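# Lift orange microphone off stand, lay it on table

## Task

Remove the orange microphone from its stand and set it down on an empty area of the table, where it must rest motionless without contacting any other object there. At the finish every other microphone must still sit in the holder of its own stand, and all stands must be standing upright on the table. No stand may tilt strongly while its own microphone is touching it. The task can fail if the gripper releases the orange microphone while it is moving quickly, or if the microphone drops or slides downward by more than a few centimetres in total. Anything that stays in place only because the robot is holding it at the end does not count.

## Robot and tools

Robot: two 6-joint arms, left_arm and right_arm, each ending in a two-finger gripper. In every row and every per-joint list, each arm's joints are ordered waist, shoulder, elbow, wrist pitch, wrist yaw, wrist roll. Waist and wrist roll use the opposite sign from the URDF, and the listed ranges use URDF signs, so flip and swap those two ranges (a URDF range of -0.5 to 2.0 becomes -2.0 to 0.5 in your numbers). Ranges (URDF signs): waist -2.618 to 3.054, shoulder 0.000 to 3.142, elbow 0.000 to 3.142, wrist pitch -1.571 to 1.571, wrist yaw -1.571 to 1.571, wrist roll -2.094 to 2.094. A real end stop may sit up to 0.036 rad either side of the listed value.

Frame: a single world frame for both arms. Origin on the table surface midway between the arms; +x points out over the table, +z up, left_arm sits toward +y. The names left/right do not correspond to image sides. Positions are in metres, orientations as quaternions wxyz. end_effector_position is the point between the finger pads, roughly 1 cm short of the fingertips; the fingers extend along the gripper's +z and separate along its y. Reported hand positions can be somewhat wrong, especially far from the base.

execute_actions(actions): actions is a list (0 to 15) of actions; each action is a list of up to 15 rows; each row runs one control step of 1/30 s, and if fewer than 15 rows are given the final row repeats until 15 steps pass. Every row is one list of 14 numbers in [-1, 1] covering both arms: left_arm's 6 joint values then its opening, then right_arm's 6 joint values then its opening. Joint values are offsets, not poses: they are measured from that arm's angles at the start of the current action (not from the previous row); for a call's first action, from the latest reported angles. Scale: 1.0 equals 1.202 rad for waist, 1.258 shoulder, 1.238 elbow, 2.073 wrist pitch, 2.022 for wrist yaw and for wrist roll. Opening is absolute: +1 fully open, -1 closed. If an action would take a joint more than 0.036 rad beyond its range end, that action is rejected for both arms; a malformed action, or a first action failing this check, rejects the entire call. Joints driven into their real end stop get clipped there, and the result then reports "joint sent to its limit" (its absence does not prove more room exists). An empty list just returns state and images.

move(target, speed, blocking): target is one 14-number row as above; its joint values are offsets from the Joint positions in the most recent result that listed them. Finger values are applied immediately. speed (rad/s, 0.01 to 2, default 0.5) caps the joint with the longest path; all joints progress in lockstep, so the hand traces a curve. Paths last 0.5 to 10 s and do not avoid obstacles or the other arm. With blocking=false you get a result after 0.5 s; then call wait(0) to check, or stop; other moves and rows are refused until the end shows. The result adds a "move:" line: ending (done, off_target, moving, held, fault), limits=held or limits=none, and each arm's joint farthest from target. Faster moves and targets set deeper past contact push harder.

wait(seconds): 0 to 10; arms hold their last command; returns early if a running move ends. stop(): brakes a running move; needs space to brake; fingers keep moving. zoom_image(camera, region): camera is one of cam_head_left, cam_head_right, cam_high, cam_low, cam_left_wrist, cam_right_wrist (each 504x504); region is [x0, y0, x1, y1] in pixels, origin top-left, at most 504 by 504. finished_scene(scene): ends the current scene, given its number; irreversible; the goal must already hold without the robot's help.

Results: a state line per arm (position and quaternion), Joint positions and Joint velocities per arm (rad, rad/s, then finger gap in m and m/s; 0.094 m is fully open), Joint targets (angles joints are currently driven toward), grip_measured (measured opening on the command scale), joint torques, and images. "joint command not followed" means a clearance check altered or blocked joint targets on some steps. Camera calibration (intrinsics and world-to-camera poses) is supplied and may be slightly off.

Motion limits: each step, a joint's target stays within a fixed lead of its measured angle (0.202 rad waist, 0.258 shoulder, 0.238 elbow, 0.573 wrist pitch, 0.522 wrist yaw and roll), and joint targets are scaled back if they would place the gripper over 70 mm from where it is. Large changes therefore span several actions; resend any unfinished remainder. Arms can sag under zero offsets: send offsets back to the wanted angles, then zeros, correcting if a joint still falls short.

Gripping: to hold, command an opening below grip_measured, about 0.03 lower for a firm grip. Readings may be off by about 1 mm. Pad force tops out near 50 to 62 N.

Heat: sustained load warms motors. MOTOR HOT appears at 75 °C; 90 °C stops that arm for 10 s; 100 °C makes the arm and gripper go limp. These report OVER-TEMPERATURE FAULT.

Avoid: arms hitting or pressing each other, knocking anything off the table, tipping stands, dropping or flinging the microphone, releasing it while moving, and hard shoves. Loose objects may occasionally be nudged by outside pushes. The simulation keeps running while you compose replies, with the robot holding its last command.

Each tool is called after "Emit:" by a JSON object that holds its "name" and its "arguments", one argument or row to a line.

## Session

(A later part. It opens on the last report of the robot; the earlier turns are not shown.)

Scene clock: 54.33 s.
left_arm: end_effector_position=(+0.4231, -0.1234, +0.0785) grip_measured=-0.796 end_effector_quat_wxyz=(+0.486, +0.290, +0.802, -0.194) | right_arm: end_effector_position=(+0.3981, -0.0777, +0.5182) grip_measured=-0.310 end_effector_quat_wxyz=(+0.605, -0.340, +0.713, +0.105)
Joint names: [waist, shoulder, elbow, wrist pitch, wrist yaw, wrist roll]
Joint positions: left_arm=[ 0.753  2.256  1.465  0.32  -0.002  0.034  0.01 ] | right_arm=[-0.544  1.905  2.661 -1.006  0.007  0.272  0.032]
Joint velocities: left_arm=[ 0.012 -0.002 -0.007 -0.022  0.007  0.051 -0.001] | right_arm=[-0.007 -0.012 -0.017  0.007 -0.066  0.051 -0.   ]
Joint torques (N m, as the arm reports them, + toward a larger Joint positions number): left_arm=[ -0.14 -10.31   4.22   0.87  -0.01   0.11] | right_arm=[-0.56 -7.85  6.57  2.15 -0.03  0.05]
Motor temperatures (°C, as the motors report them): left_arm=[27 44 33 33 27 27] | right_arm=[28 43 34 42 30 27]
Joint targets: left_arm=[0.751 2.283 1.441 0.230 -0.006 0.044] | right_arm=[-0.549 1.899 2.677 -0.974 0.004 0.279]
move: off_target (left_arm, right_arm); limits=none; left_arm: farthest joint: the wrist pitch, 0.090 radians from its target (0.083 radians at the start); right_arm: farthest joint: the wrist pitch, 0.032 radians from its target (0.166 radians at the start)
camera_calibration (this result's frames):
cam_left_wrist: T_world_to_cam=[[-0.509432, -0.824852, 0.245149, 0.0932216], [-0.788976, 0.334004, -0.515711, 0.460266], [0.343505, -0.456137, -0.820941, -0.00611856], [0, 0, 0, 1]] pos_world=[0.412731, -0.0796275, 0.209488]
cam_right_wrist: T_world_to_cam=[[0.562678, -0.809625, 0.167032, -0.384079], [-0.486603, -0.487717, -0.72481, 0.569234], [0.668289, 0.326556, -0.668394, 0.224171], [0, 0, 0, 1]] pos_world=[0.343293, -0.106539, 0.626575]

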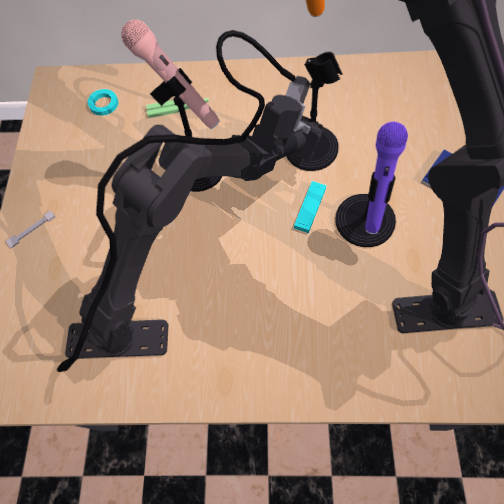

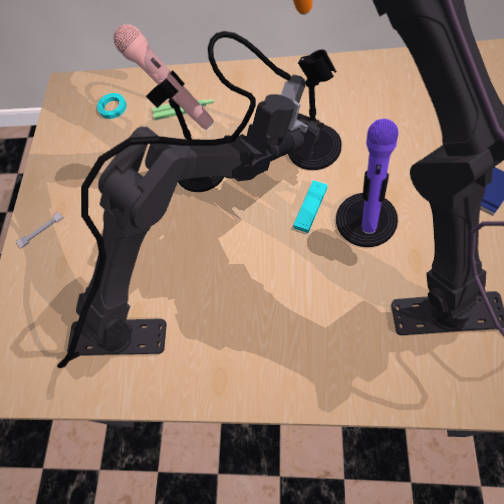

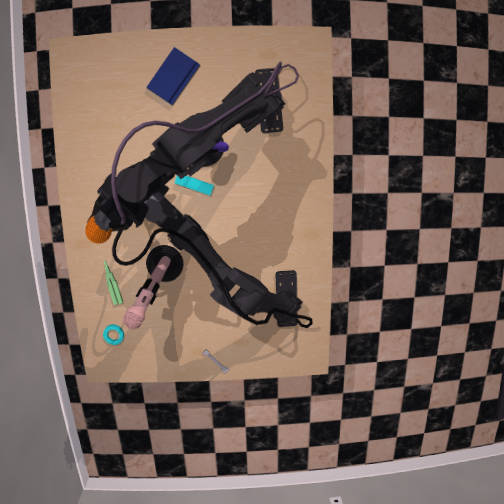

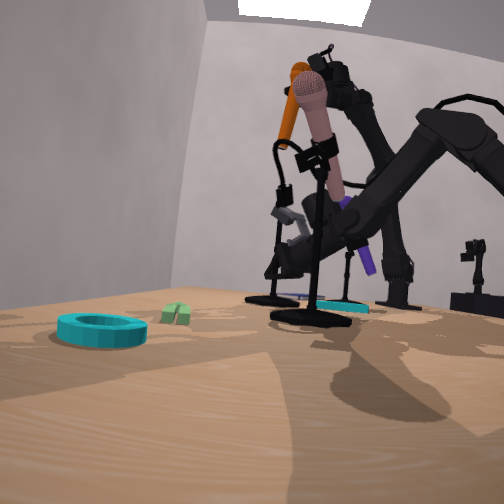

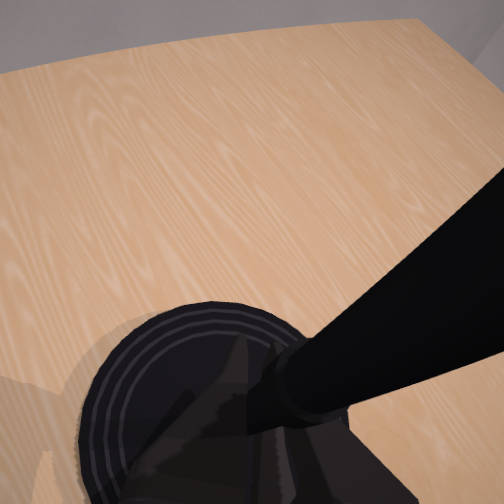

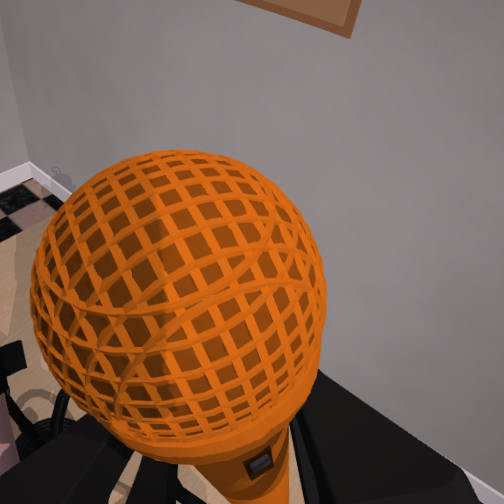

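Emit:
{"name": "move", "arguments": {
  "target": [0,0,0,0,0,0,1,-0.2,0,0,-0.1,0,-0.13,-0.35]
}}

Emit:
{"name": "move", "arguments": {
  "target": [0,-0.3,-0.3,0,0,0,1,-0.2,0,0,-0.1,0,0,-0.35]
}}

Emit:
{"name": "move", "arguments": {
  "target": [0,-0.8,-0.2,-0.6,0,0,1,-0.24,0,0,0,0,0,-0.35],
  "speed": 1
}}

Emit:
{"name": "move", "arguments": {
  "target": [-0.6,0,0,0,0,0,1,0,0.07,-0.8,0,0,0,-0.35],
  "speed": 0.7
}}

Scene clock: 60.10 s.
left_arm: end_effector_position=(+0.4232, -0.1235, +0.0770) grip_measured=+1.000 end_effector_quat_wxyz=(+0.485, +0.290, +0.802, -0.194) | right_arm: end_effector_position=(+0.3061, -0.0062, +0.4671) grip_measured=-0.310 end_effector_quat_wxyz=(+0.477, -0.362, +0.771, +0.214)
Joint names: [waist, shoulder, elbow, wrist pitch, wrist yaw, wrist roll]
Joint positions: left_arm=[ 0.753  2.259  1.465  0.323 -0.002  0.033  0.094] | right_arm=[-0.785  1.905  2.661 -1.226  0.005  0.015  0.032]
Joint velocities: left_arm=[ 0.002 -0.012 -0.012  0.007 -0.022  0.125  0.   ] | right_arm=[ 0.002 -0.007 -0.012 -0.022  0.022 -0.007 -0.001]
Joint torques (N m, as the arm reports them, + toward a larger Joint positions number): left_arm=[  0.03 -12.92   6.25   1.73   0.03   0.01] | right_arm=[ 0.09 -7.29  5.16  1.87  0.03 -0.07]
Motor temperatures (°C, as the motors report them): left_arm=[27 44 33 33 27 27] | right_arm=[28 42 33 42 30 27]
Joint targets: left_arm=[0.753 2.256 1.465 0.320 -0.002 0.034] | right_arm=[-0.784 1.905 2.661 -1.213 0.007 0.009]
move: done; limits=none; left_arm: farthest joint: the shoulder, 0.003 radians from its target (0.000 radians at the start); right_arm: farthest joint: the wrist pitch, 0.013 radians from its target (0.208 radians at the start)
camera_calibration (this result's frames):
cam_left_wrist: T_world_to_cam=[[-0.509491, -0.82495, 0.244695, 0.0936051], [-0.789095, 0.334533, -0.515186, 0.459708], [0.343144, -0.45557, -0.821406, -0.00716595], [0, 0, 0, 1]] pos_world=[0.412903, -0.0798325, 0.208044]
cam_right_wrist: T_world_to_cam=[[0.696013, -0.715311, -0.0624155, -0.198937], [-0.617675, -0.552148, -0.560009, 0.485056], [0.366118, 0.428326, -0.826132, 0.39494], [0, 0, 0, 1]] pos_world=[0.293475, -0.0436422, 0.585491]

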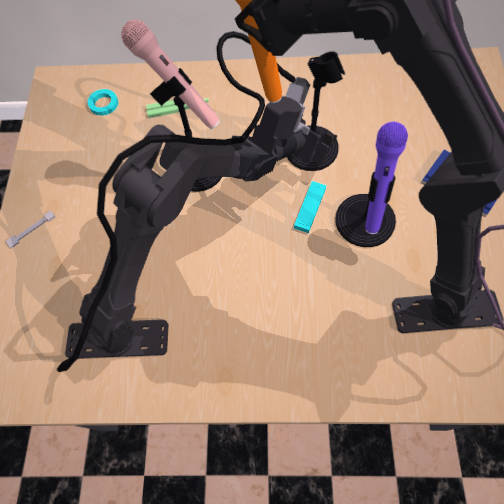

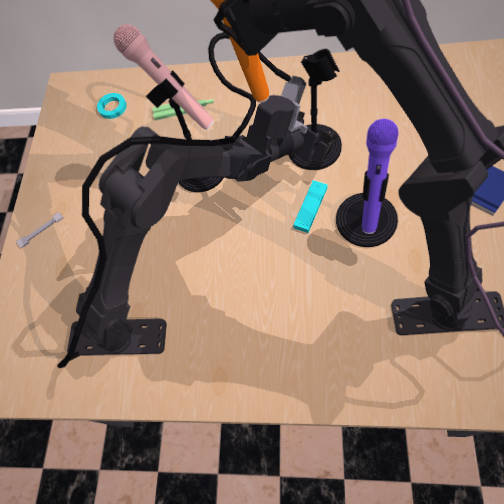

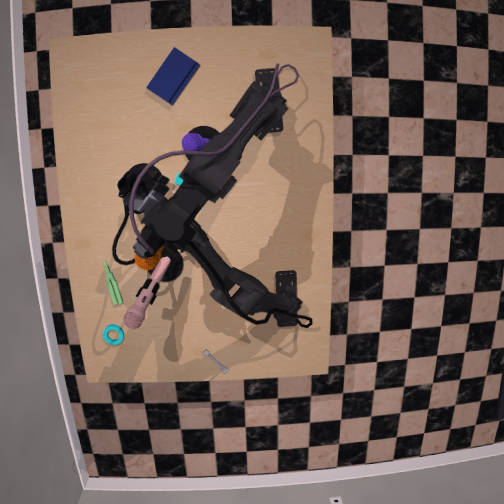

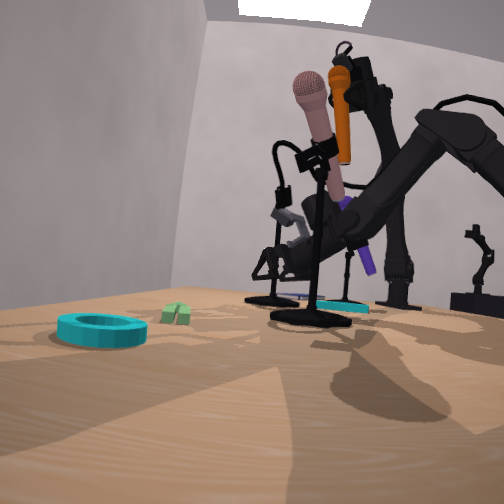

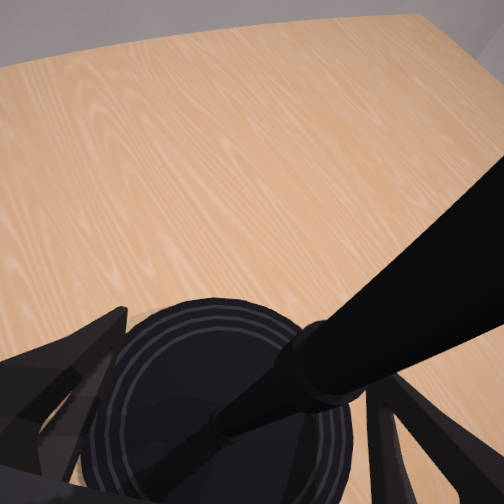

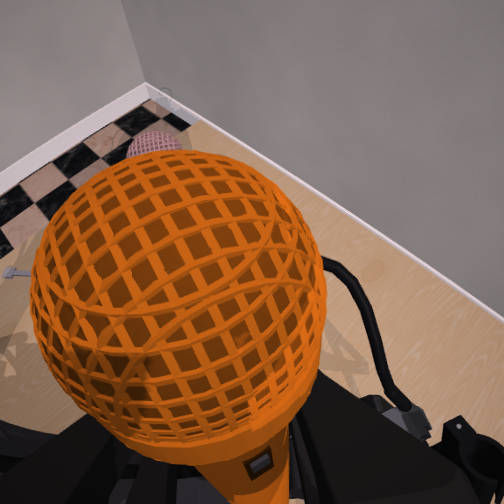

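Scene clock: 61.47 s.
left_arm: end_effector_position=(+0.3610, -0.0680, +0.1192) grip_measured=+1.000 end_effector_quat_wxyz=(+0.482, +0.291, +0.804, -0.192) | right_arm: end_effector_position=(+0.2004, +0.0290, +0.4224) grip_measured=-0.310 end_effector_quat_wxyz=(+0.368, -0.479, +0.766, +0.220)
Joint names: [waist, shoulder, elbow, wrist pitch, wrist yaw, wrist roll]
Joint positions: left_arm=[ 0.753  1.904  1.103  0.321 -0.002  0.033  0.094] | right_arm=[-1.025  1.905  2.661 -1.441  0.005  0.015  0.032]
Joint velocities: left_arm=[-0.002 -0.012  0.002 -0.022  0.037 -0.066  0.   ] | right_arm=[ 0.017  0.017 -0.012 -0.037 -0.037 -0.022 -0.   ]
Joint torques (N m, as the arm reports them, + toward a larger Joint positions number): left_arm=[  0.03 -11.58   5.55   1.77   0.03   0.  ] | right_arm=[-0.16 -7.13  4.97  1.65  0.01 -0.01]
Motor temperatures (°C, as the motors report them): left_arm=[27 45 33 33 27 27] | right_arm=[28 42 33 42 30 27]
Joint targets: left_arm=[0.753 1.882 1.094 0.323 -0.002 0.033] | right_arm=[-1.026 1.905 2.661 -1.433 0.005 0.015]
move: off_target (left_arm); limits=none; left_arm: farthest joint: the shoulder, 0.022 radians from its target (0.378 radians at the start); right_arm: farthest joint: the wrist pitch, 0.008 radians from its target (0.207 radians at the start)
camera_calibration (this result's frames):
cam_left_wrist: T_world_to_cam=[[-0.507895, -0.826377, 0.243196, 0.0969257], [-0.792442, 0.337524, -0.508048, 0.414396], [0.337754, -0.450754, -0.826283, 0.0770206], [0, 0, 0, 1]] pos_world=[0.351599, -0.0250542, 0.250602]
cam_right_wrist: T_world_to_cam=[[0.840656, -0.540024, -0.0408998, -0.146145], [-0.514456, -0.77269, -0.371867, 0.32044], [0.169214, 0.333654, -0.927384, 0.46659], [0, 0, 0, 1]] pos_world=[0.208757, 0.0129998, 0.545892]

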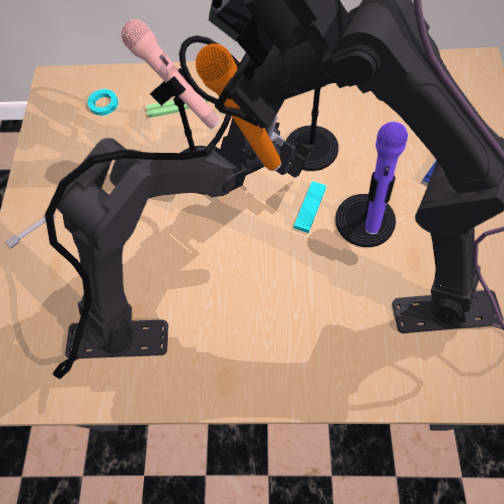

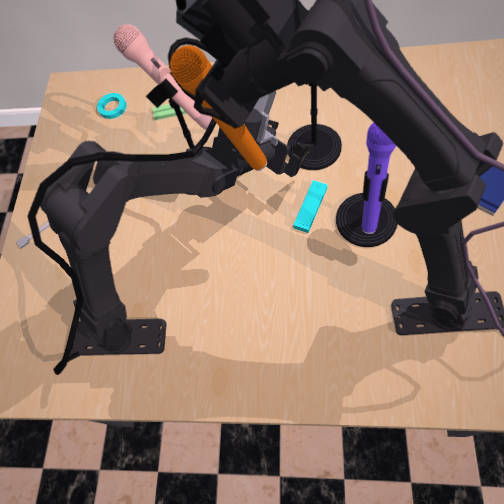

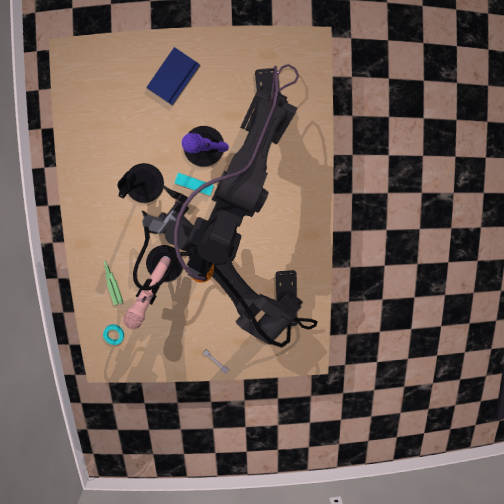

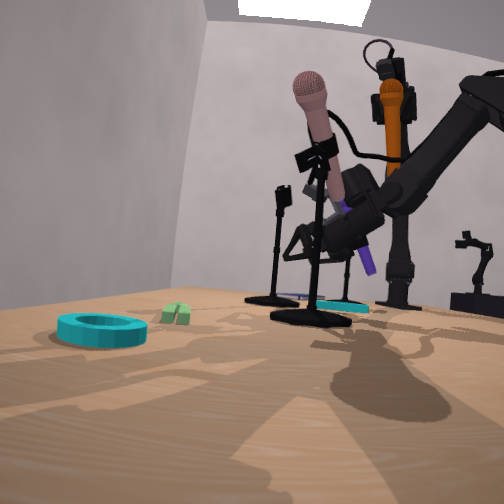

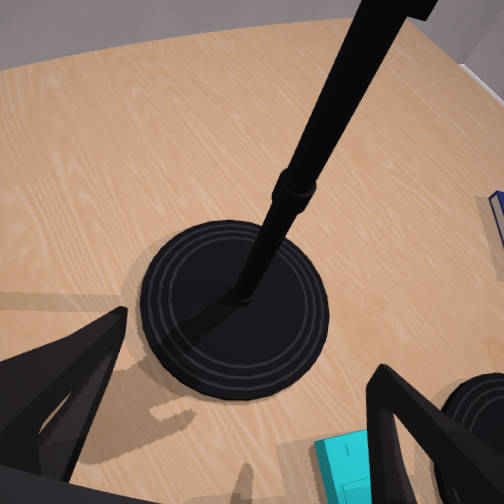

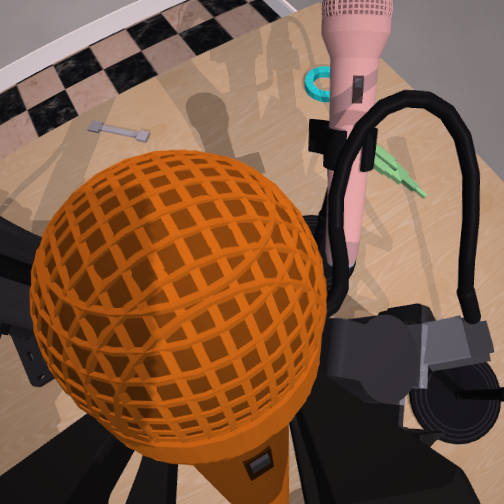

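Scene clock: 63.60 s.
left_arm: end_effector_position=(+0.1427, +0.1272, +0.1703) grip_measured=+1.000 end_effector_quat_wxyz=(+0.277, +0.325, +0.897, -0.110) | right_arm: end_effector_position=(+0.0831, +0.0670, +0.4209) grip_measured=-0.310 end_effector_quat_wxyz=(+0.330, -0.584, +0.692, +0.268)
Joint names: [waist, shoulder, elbow, wrist pitch, wrist yaw, wrist roll]
Joint positions: left_arm=[ 0.753  0.912  0.861 -0.914 -0.002  0.033  0.094] | right_arm=[-1.309  1.905  2.661 -1.449  0.005  0.015  0.032]
Joint velocities: left_arm=[-0.007  0.012 -0.002 -0.007  0.066  0.051  0.   ] | right_arm=[ 0.007 -0.002  0.002 -0.081 -0.037  0.037  0.   ]
Joint torques (N m, as the arm reports them, + toward a larger Joint positions number): left_arm=[ 0.01 -2.35  6.    1.19  0.03  0.  ] | right_arm=[-0.45 -7.12  4.97  1.64  0.   -0.01]
Motor temperatures (°C, as the motors report them): left_arm=[27 44 33 33 27 27] | right_arm=[28 41 32 41 30 27]
Joint targets: left_arm=[0.753 0.898 0.855 -0.923 -0.002 0.033] | right_arm=[-1.313 1.905 2.661 -1.441 0.005 0.015]
move: done; limits=none; left_arm: farthest joint: the shoulder, 0.015 radians from its target (1.006 radians at the start); right_arm: farthest joint: the wrist pitch, 0.008 radians from its target (0.000 radians at the start)
camera_calibration (this result's frames):
cam_left_wrist: T_world_to_cam=[[-0.438069, -0.888769, 0.134849, 0.151252], [-0.898938, 0.432683, -0.0685305, 0.129714], [0.00256101, -0.151242, -0.988493, 0.318331], [0, 0, 0, 1]] pos_world=[0.182048, 0.126448, 0.303161]
cam_right_wrist: T_world_to_cam=[[0.958292, -0.28297, -0.0400557, -0.0543844], [-0.277697, -0.888843, -0.364474, 0.273857], [0.0675319, 0.360396, -0.930352, 0.48025], [0, 0, 0, 1]] pos_world=[0.0957332, 0.0549463, 0.544437]

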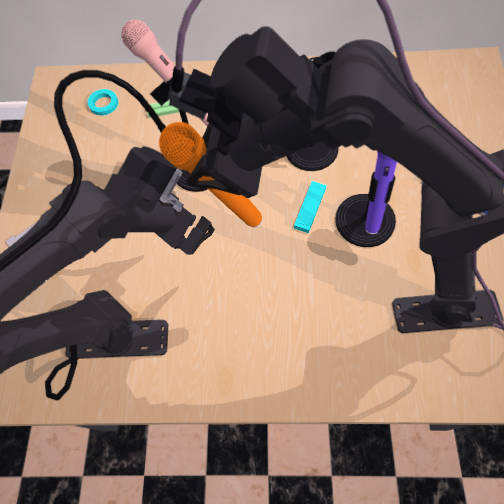

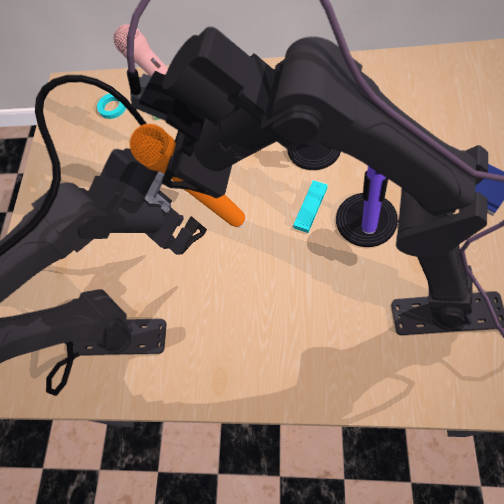

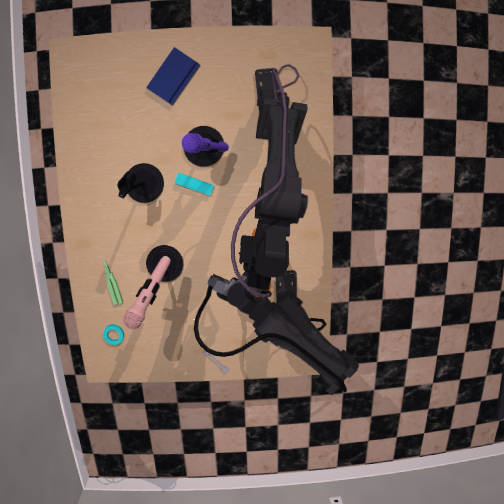

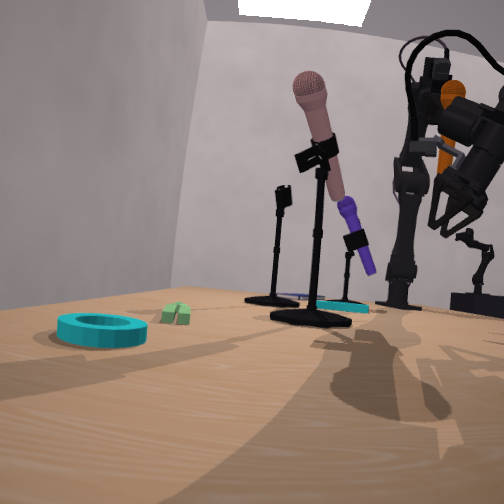

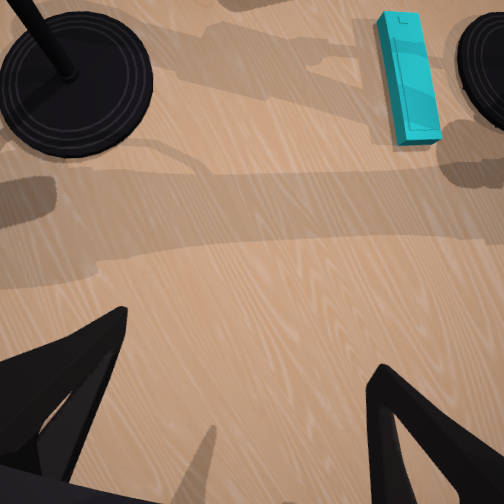

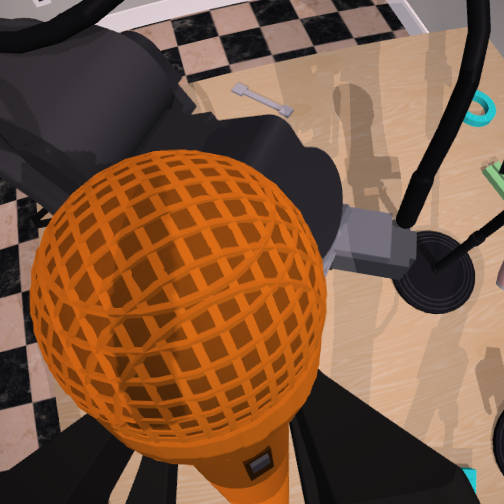

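Scene clock: 65.43 s.
left_arm: end_effector_position=(+0.2047, +0.2881, +0.1703) grip_measured=+1.000 end_effector_quat_wxyz=(+0.298, -0.008, +0.955, -0.007) | right_arm: end_effector_position=(+0.0642, -0.0357, +0.0940) grip_measured=-0.310 end_effector_quat_wxyz=(-0.077, -0.643, +0.759, -0.066)
Joint names: [waist, shoulder, elbow, wrist pitch, wrist yaw, wrist roll]
Joint positions: left_arm=[ 0.04   0.912  0.861 -0.914 -0.001  0.033  0.094] | right_arm=[-1.309  1.998  1.672 -1.447  0.005  0.015  0.032]
Joint velocities: left_arm=[-0.012 -0.002  0.002 -0.007 -0.022 -0.007  0.   ] | right_arm=[-0.007 -0.007 -0.012  0.037 -0.066  0.037  0.   ]
Joint torques (N m, as the arm reports them, + toward a larger Joint positions number): left_arm=[-0.68 -1.1   6.46  1.29  0.02  0.01] | right_arm=[-0.07 -9.08  5.95 -0.12  0.01 -0.01]
Motor temperatures (°C, as the motors report them): left_arm=[27 43 33 33 27 27] | right_arm=[28 41 32 41 30 27]
Joint targets: left_arm=[0.032 0.912 0.861 -0.914 -0.002 0.033] | right_arm=[-1.309 1.993 1.671 -1.449 0.005 0.015]
move: done; limits=none; left_arm: farthest joint: the waist, 0.009 radians from its target (0.721 radians at the start); right_arm: farthest joint: the shoulder, 0.005 radians from its target (0.088 radians at the start)
camera_calibration (this result's frames):
cam_left_wrist: T_world_to_cam=[[0.248983, -0.958947, 0.135747, 0.200926], [-0.963255, -0.259766, -0.0682708, 0.328453], [0.100731, -0.113761, -0.988388, 0.311606], [0, 0, 0, 1]] pos_world=[0.234968, 0.313446, 0.303136]
cam_right_wrist: T_world_to_cam=[[0.961986, -0.262823, 0.0742132, -0.0887585], [-0.247502, -0.724144, 0.643707, -0.0326597], [-0.11544, -0.637604, -0.761665, 0.174667], [0, 0, 0, 1]] pos_world=[0.0974646, 0.0643902, 0.160648]

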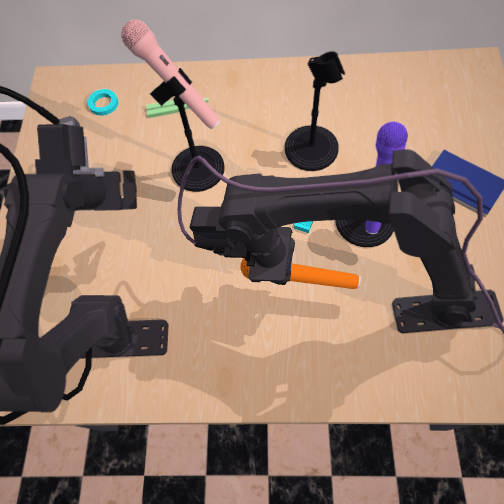

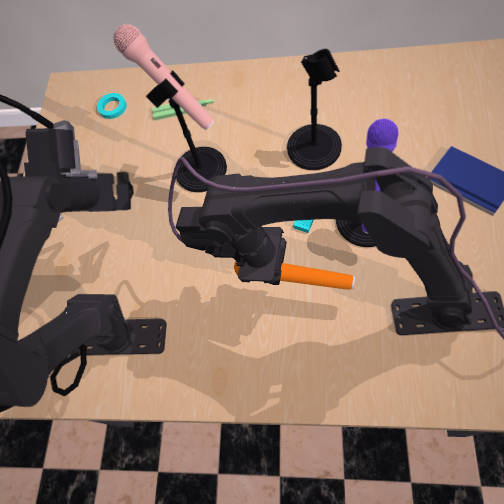

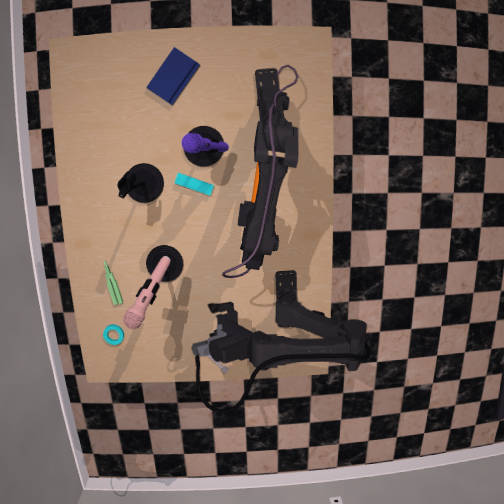

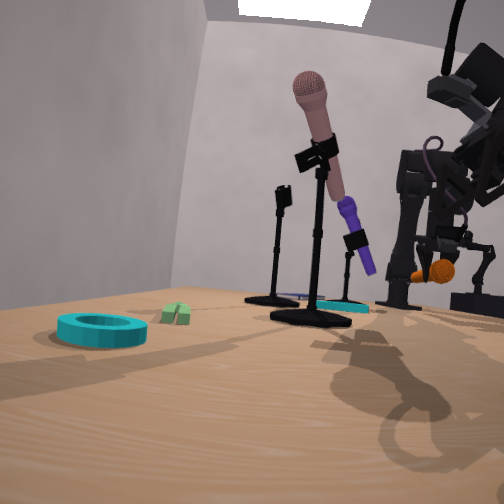

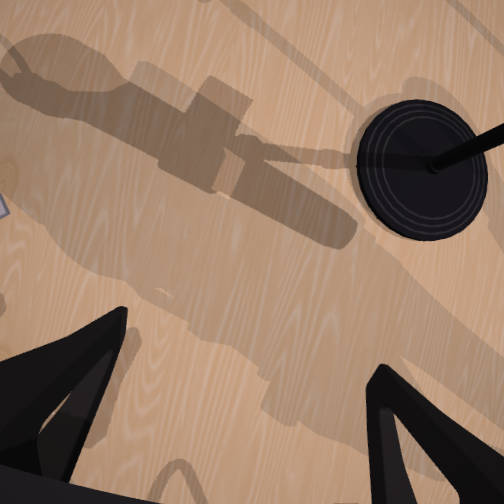

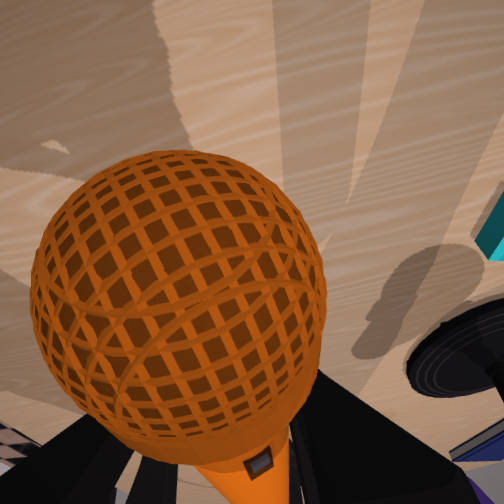

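Lower via shoulder (+0.19) until contact.

Emit:
{"name": "move", "arguments": {
  "target": [0,0,0,0,0,0,1,0,0.15,0,0.09,0,0,-0.35],
  "speed": 0.12
}}

Emit:
{"name": "zoom_image", "arguments": {
  "camera": "cam_low",
  "region": [344,200,504,340]
}}

Scene clock: 69.40 s.
left_arm: end_effector_position=(+0.2047, +0.2881, +0.1703) grip_measured=+1.000 end_effector_quat_wxyz=(+0.298, -0.008, +0.955, -0.007) | right_arm: end_effector_position=(+0.0704, -0.0018, +0.0236) grip_measured=-0.310 end_effector_quat_wxyz=(-0.076, -0.643, +0.759, -0.066)
Joint names: [waist, shoulder, elbow, wrist pitch, wrist yaw, wrist roll]
Joint positions: left_arm=[ 0.04   0.912  0.861 -0.914 -0.001  0.033  0.094] | right_arm=[-1.309  2.184  1.672 -1.261  0.005  0.015  0.032]
Joint velocities: left_arm=[ 0.017  0.012 -0.017 -0.037  0.037 -0.066  0.   ] | right_arm=[ 0.002 -0.007 -0.002 -0.066 -0.007 -0.022  0.   ]
Joint torques (N m, as the arm reports them, + toward a larger Joint positions number): left_arm=[ 0.03 -1.1   6.45  1.28  0.02  0.  ] | right_arm=[-0.07 -9.79  5.96 -0.12  0.   -0.01]
Motor temperatures (°C, as the motors report them): left_arm=[27 41 33 33 27 27] | right_arm=[28 42 31 39 30 27]
Joint targets: left_arm=[0.040 0.912 0.861 -0.914 -0.001 0.033] | right_arm=[-1.309 2.187 1.672 -1.261 0.005 0.015]
move: done; limits=none; left_arm: farthest joint: the waist, 0.000 radians from its target (0.000 radians at the start); right_arm: farthest joint: the shoulder, 0.003 radians from its target (0.189 radians at the start)
camera_calibration (this result's frames):
cam_left_wrist: T_world_to_cam=[[0.248983, -0.958947, 0.135747, 0.200926], [-0.963255, -0.259766, -0.0682708, 0.328453], [0.100731, -0.113761, -0.988388, 0.311606], [0, 0, 0, 1]] pos_world=[0.234968, 0.313446, 0.303136]
cam_right_wrist: T_world_to_cam=[[0.96197, -0.262906, 0.0741158, -0.0805971], [-0.247634, -0.724868, 0.64284, 0.0387965], [-0.115282, -0.636747, -0.762407, 0.143359], [0, 0, 0, 1]] pos_world=[0.103666, 0.098216, 0.0903311]

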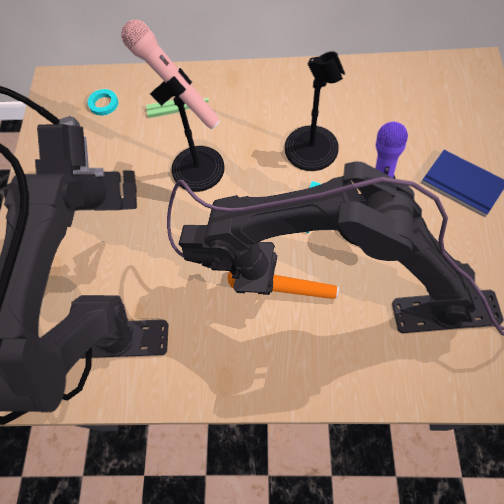

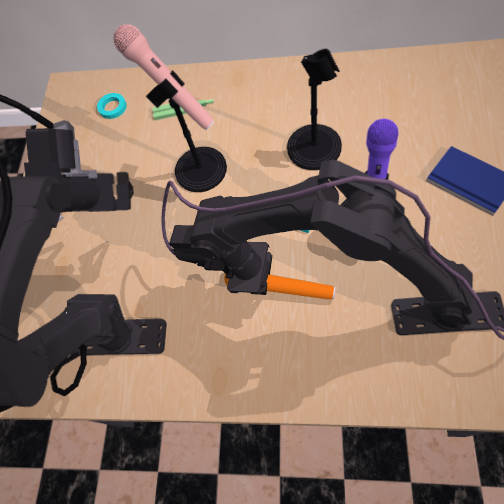

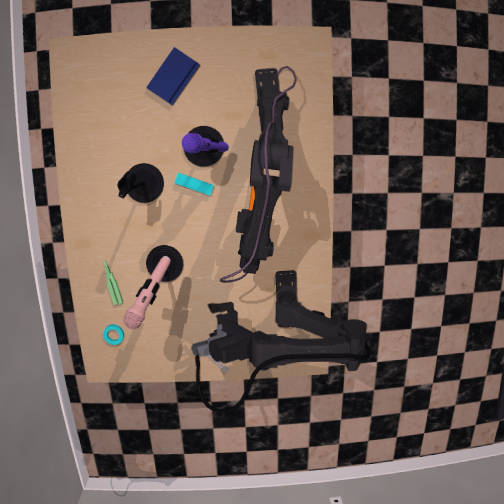

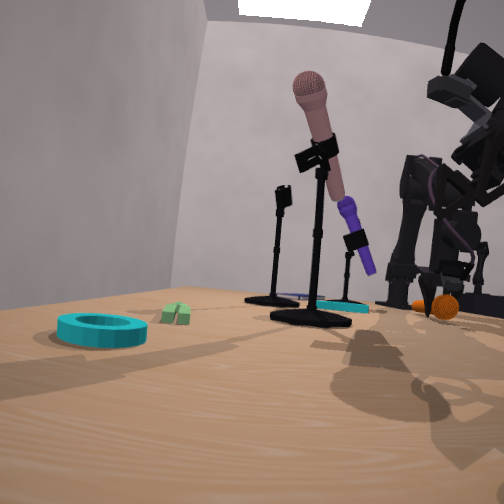

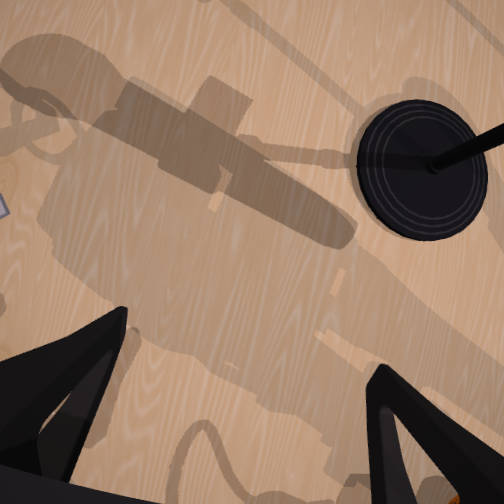

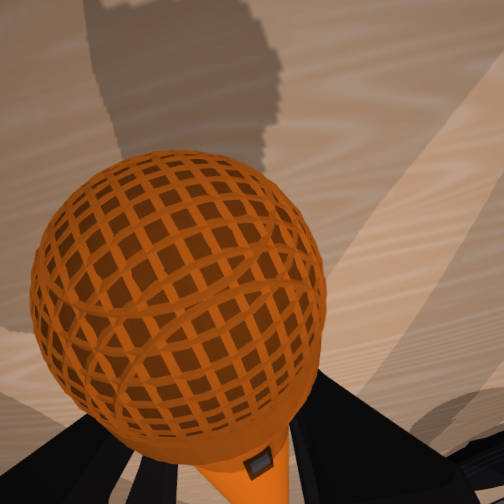

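Region (344, 200, 504, 340) of cam_low's 504x504 image, scaled by 3.150, with more detail than that image has; it fills the top 441 rows of this view, and the rest is white.

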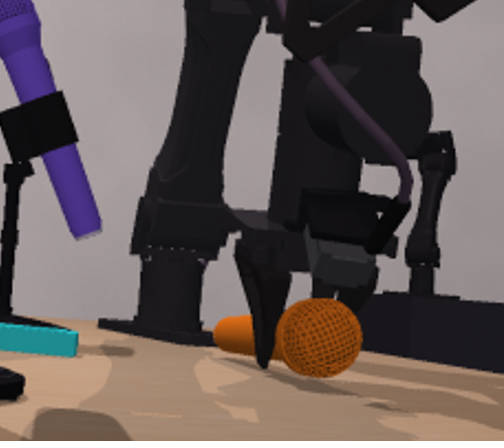

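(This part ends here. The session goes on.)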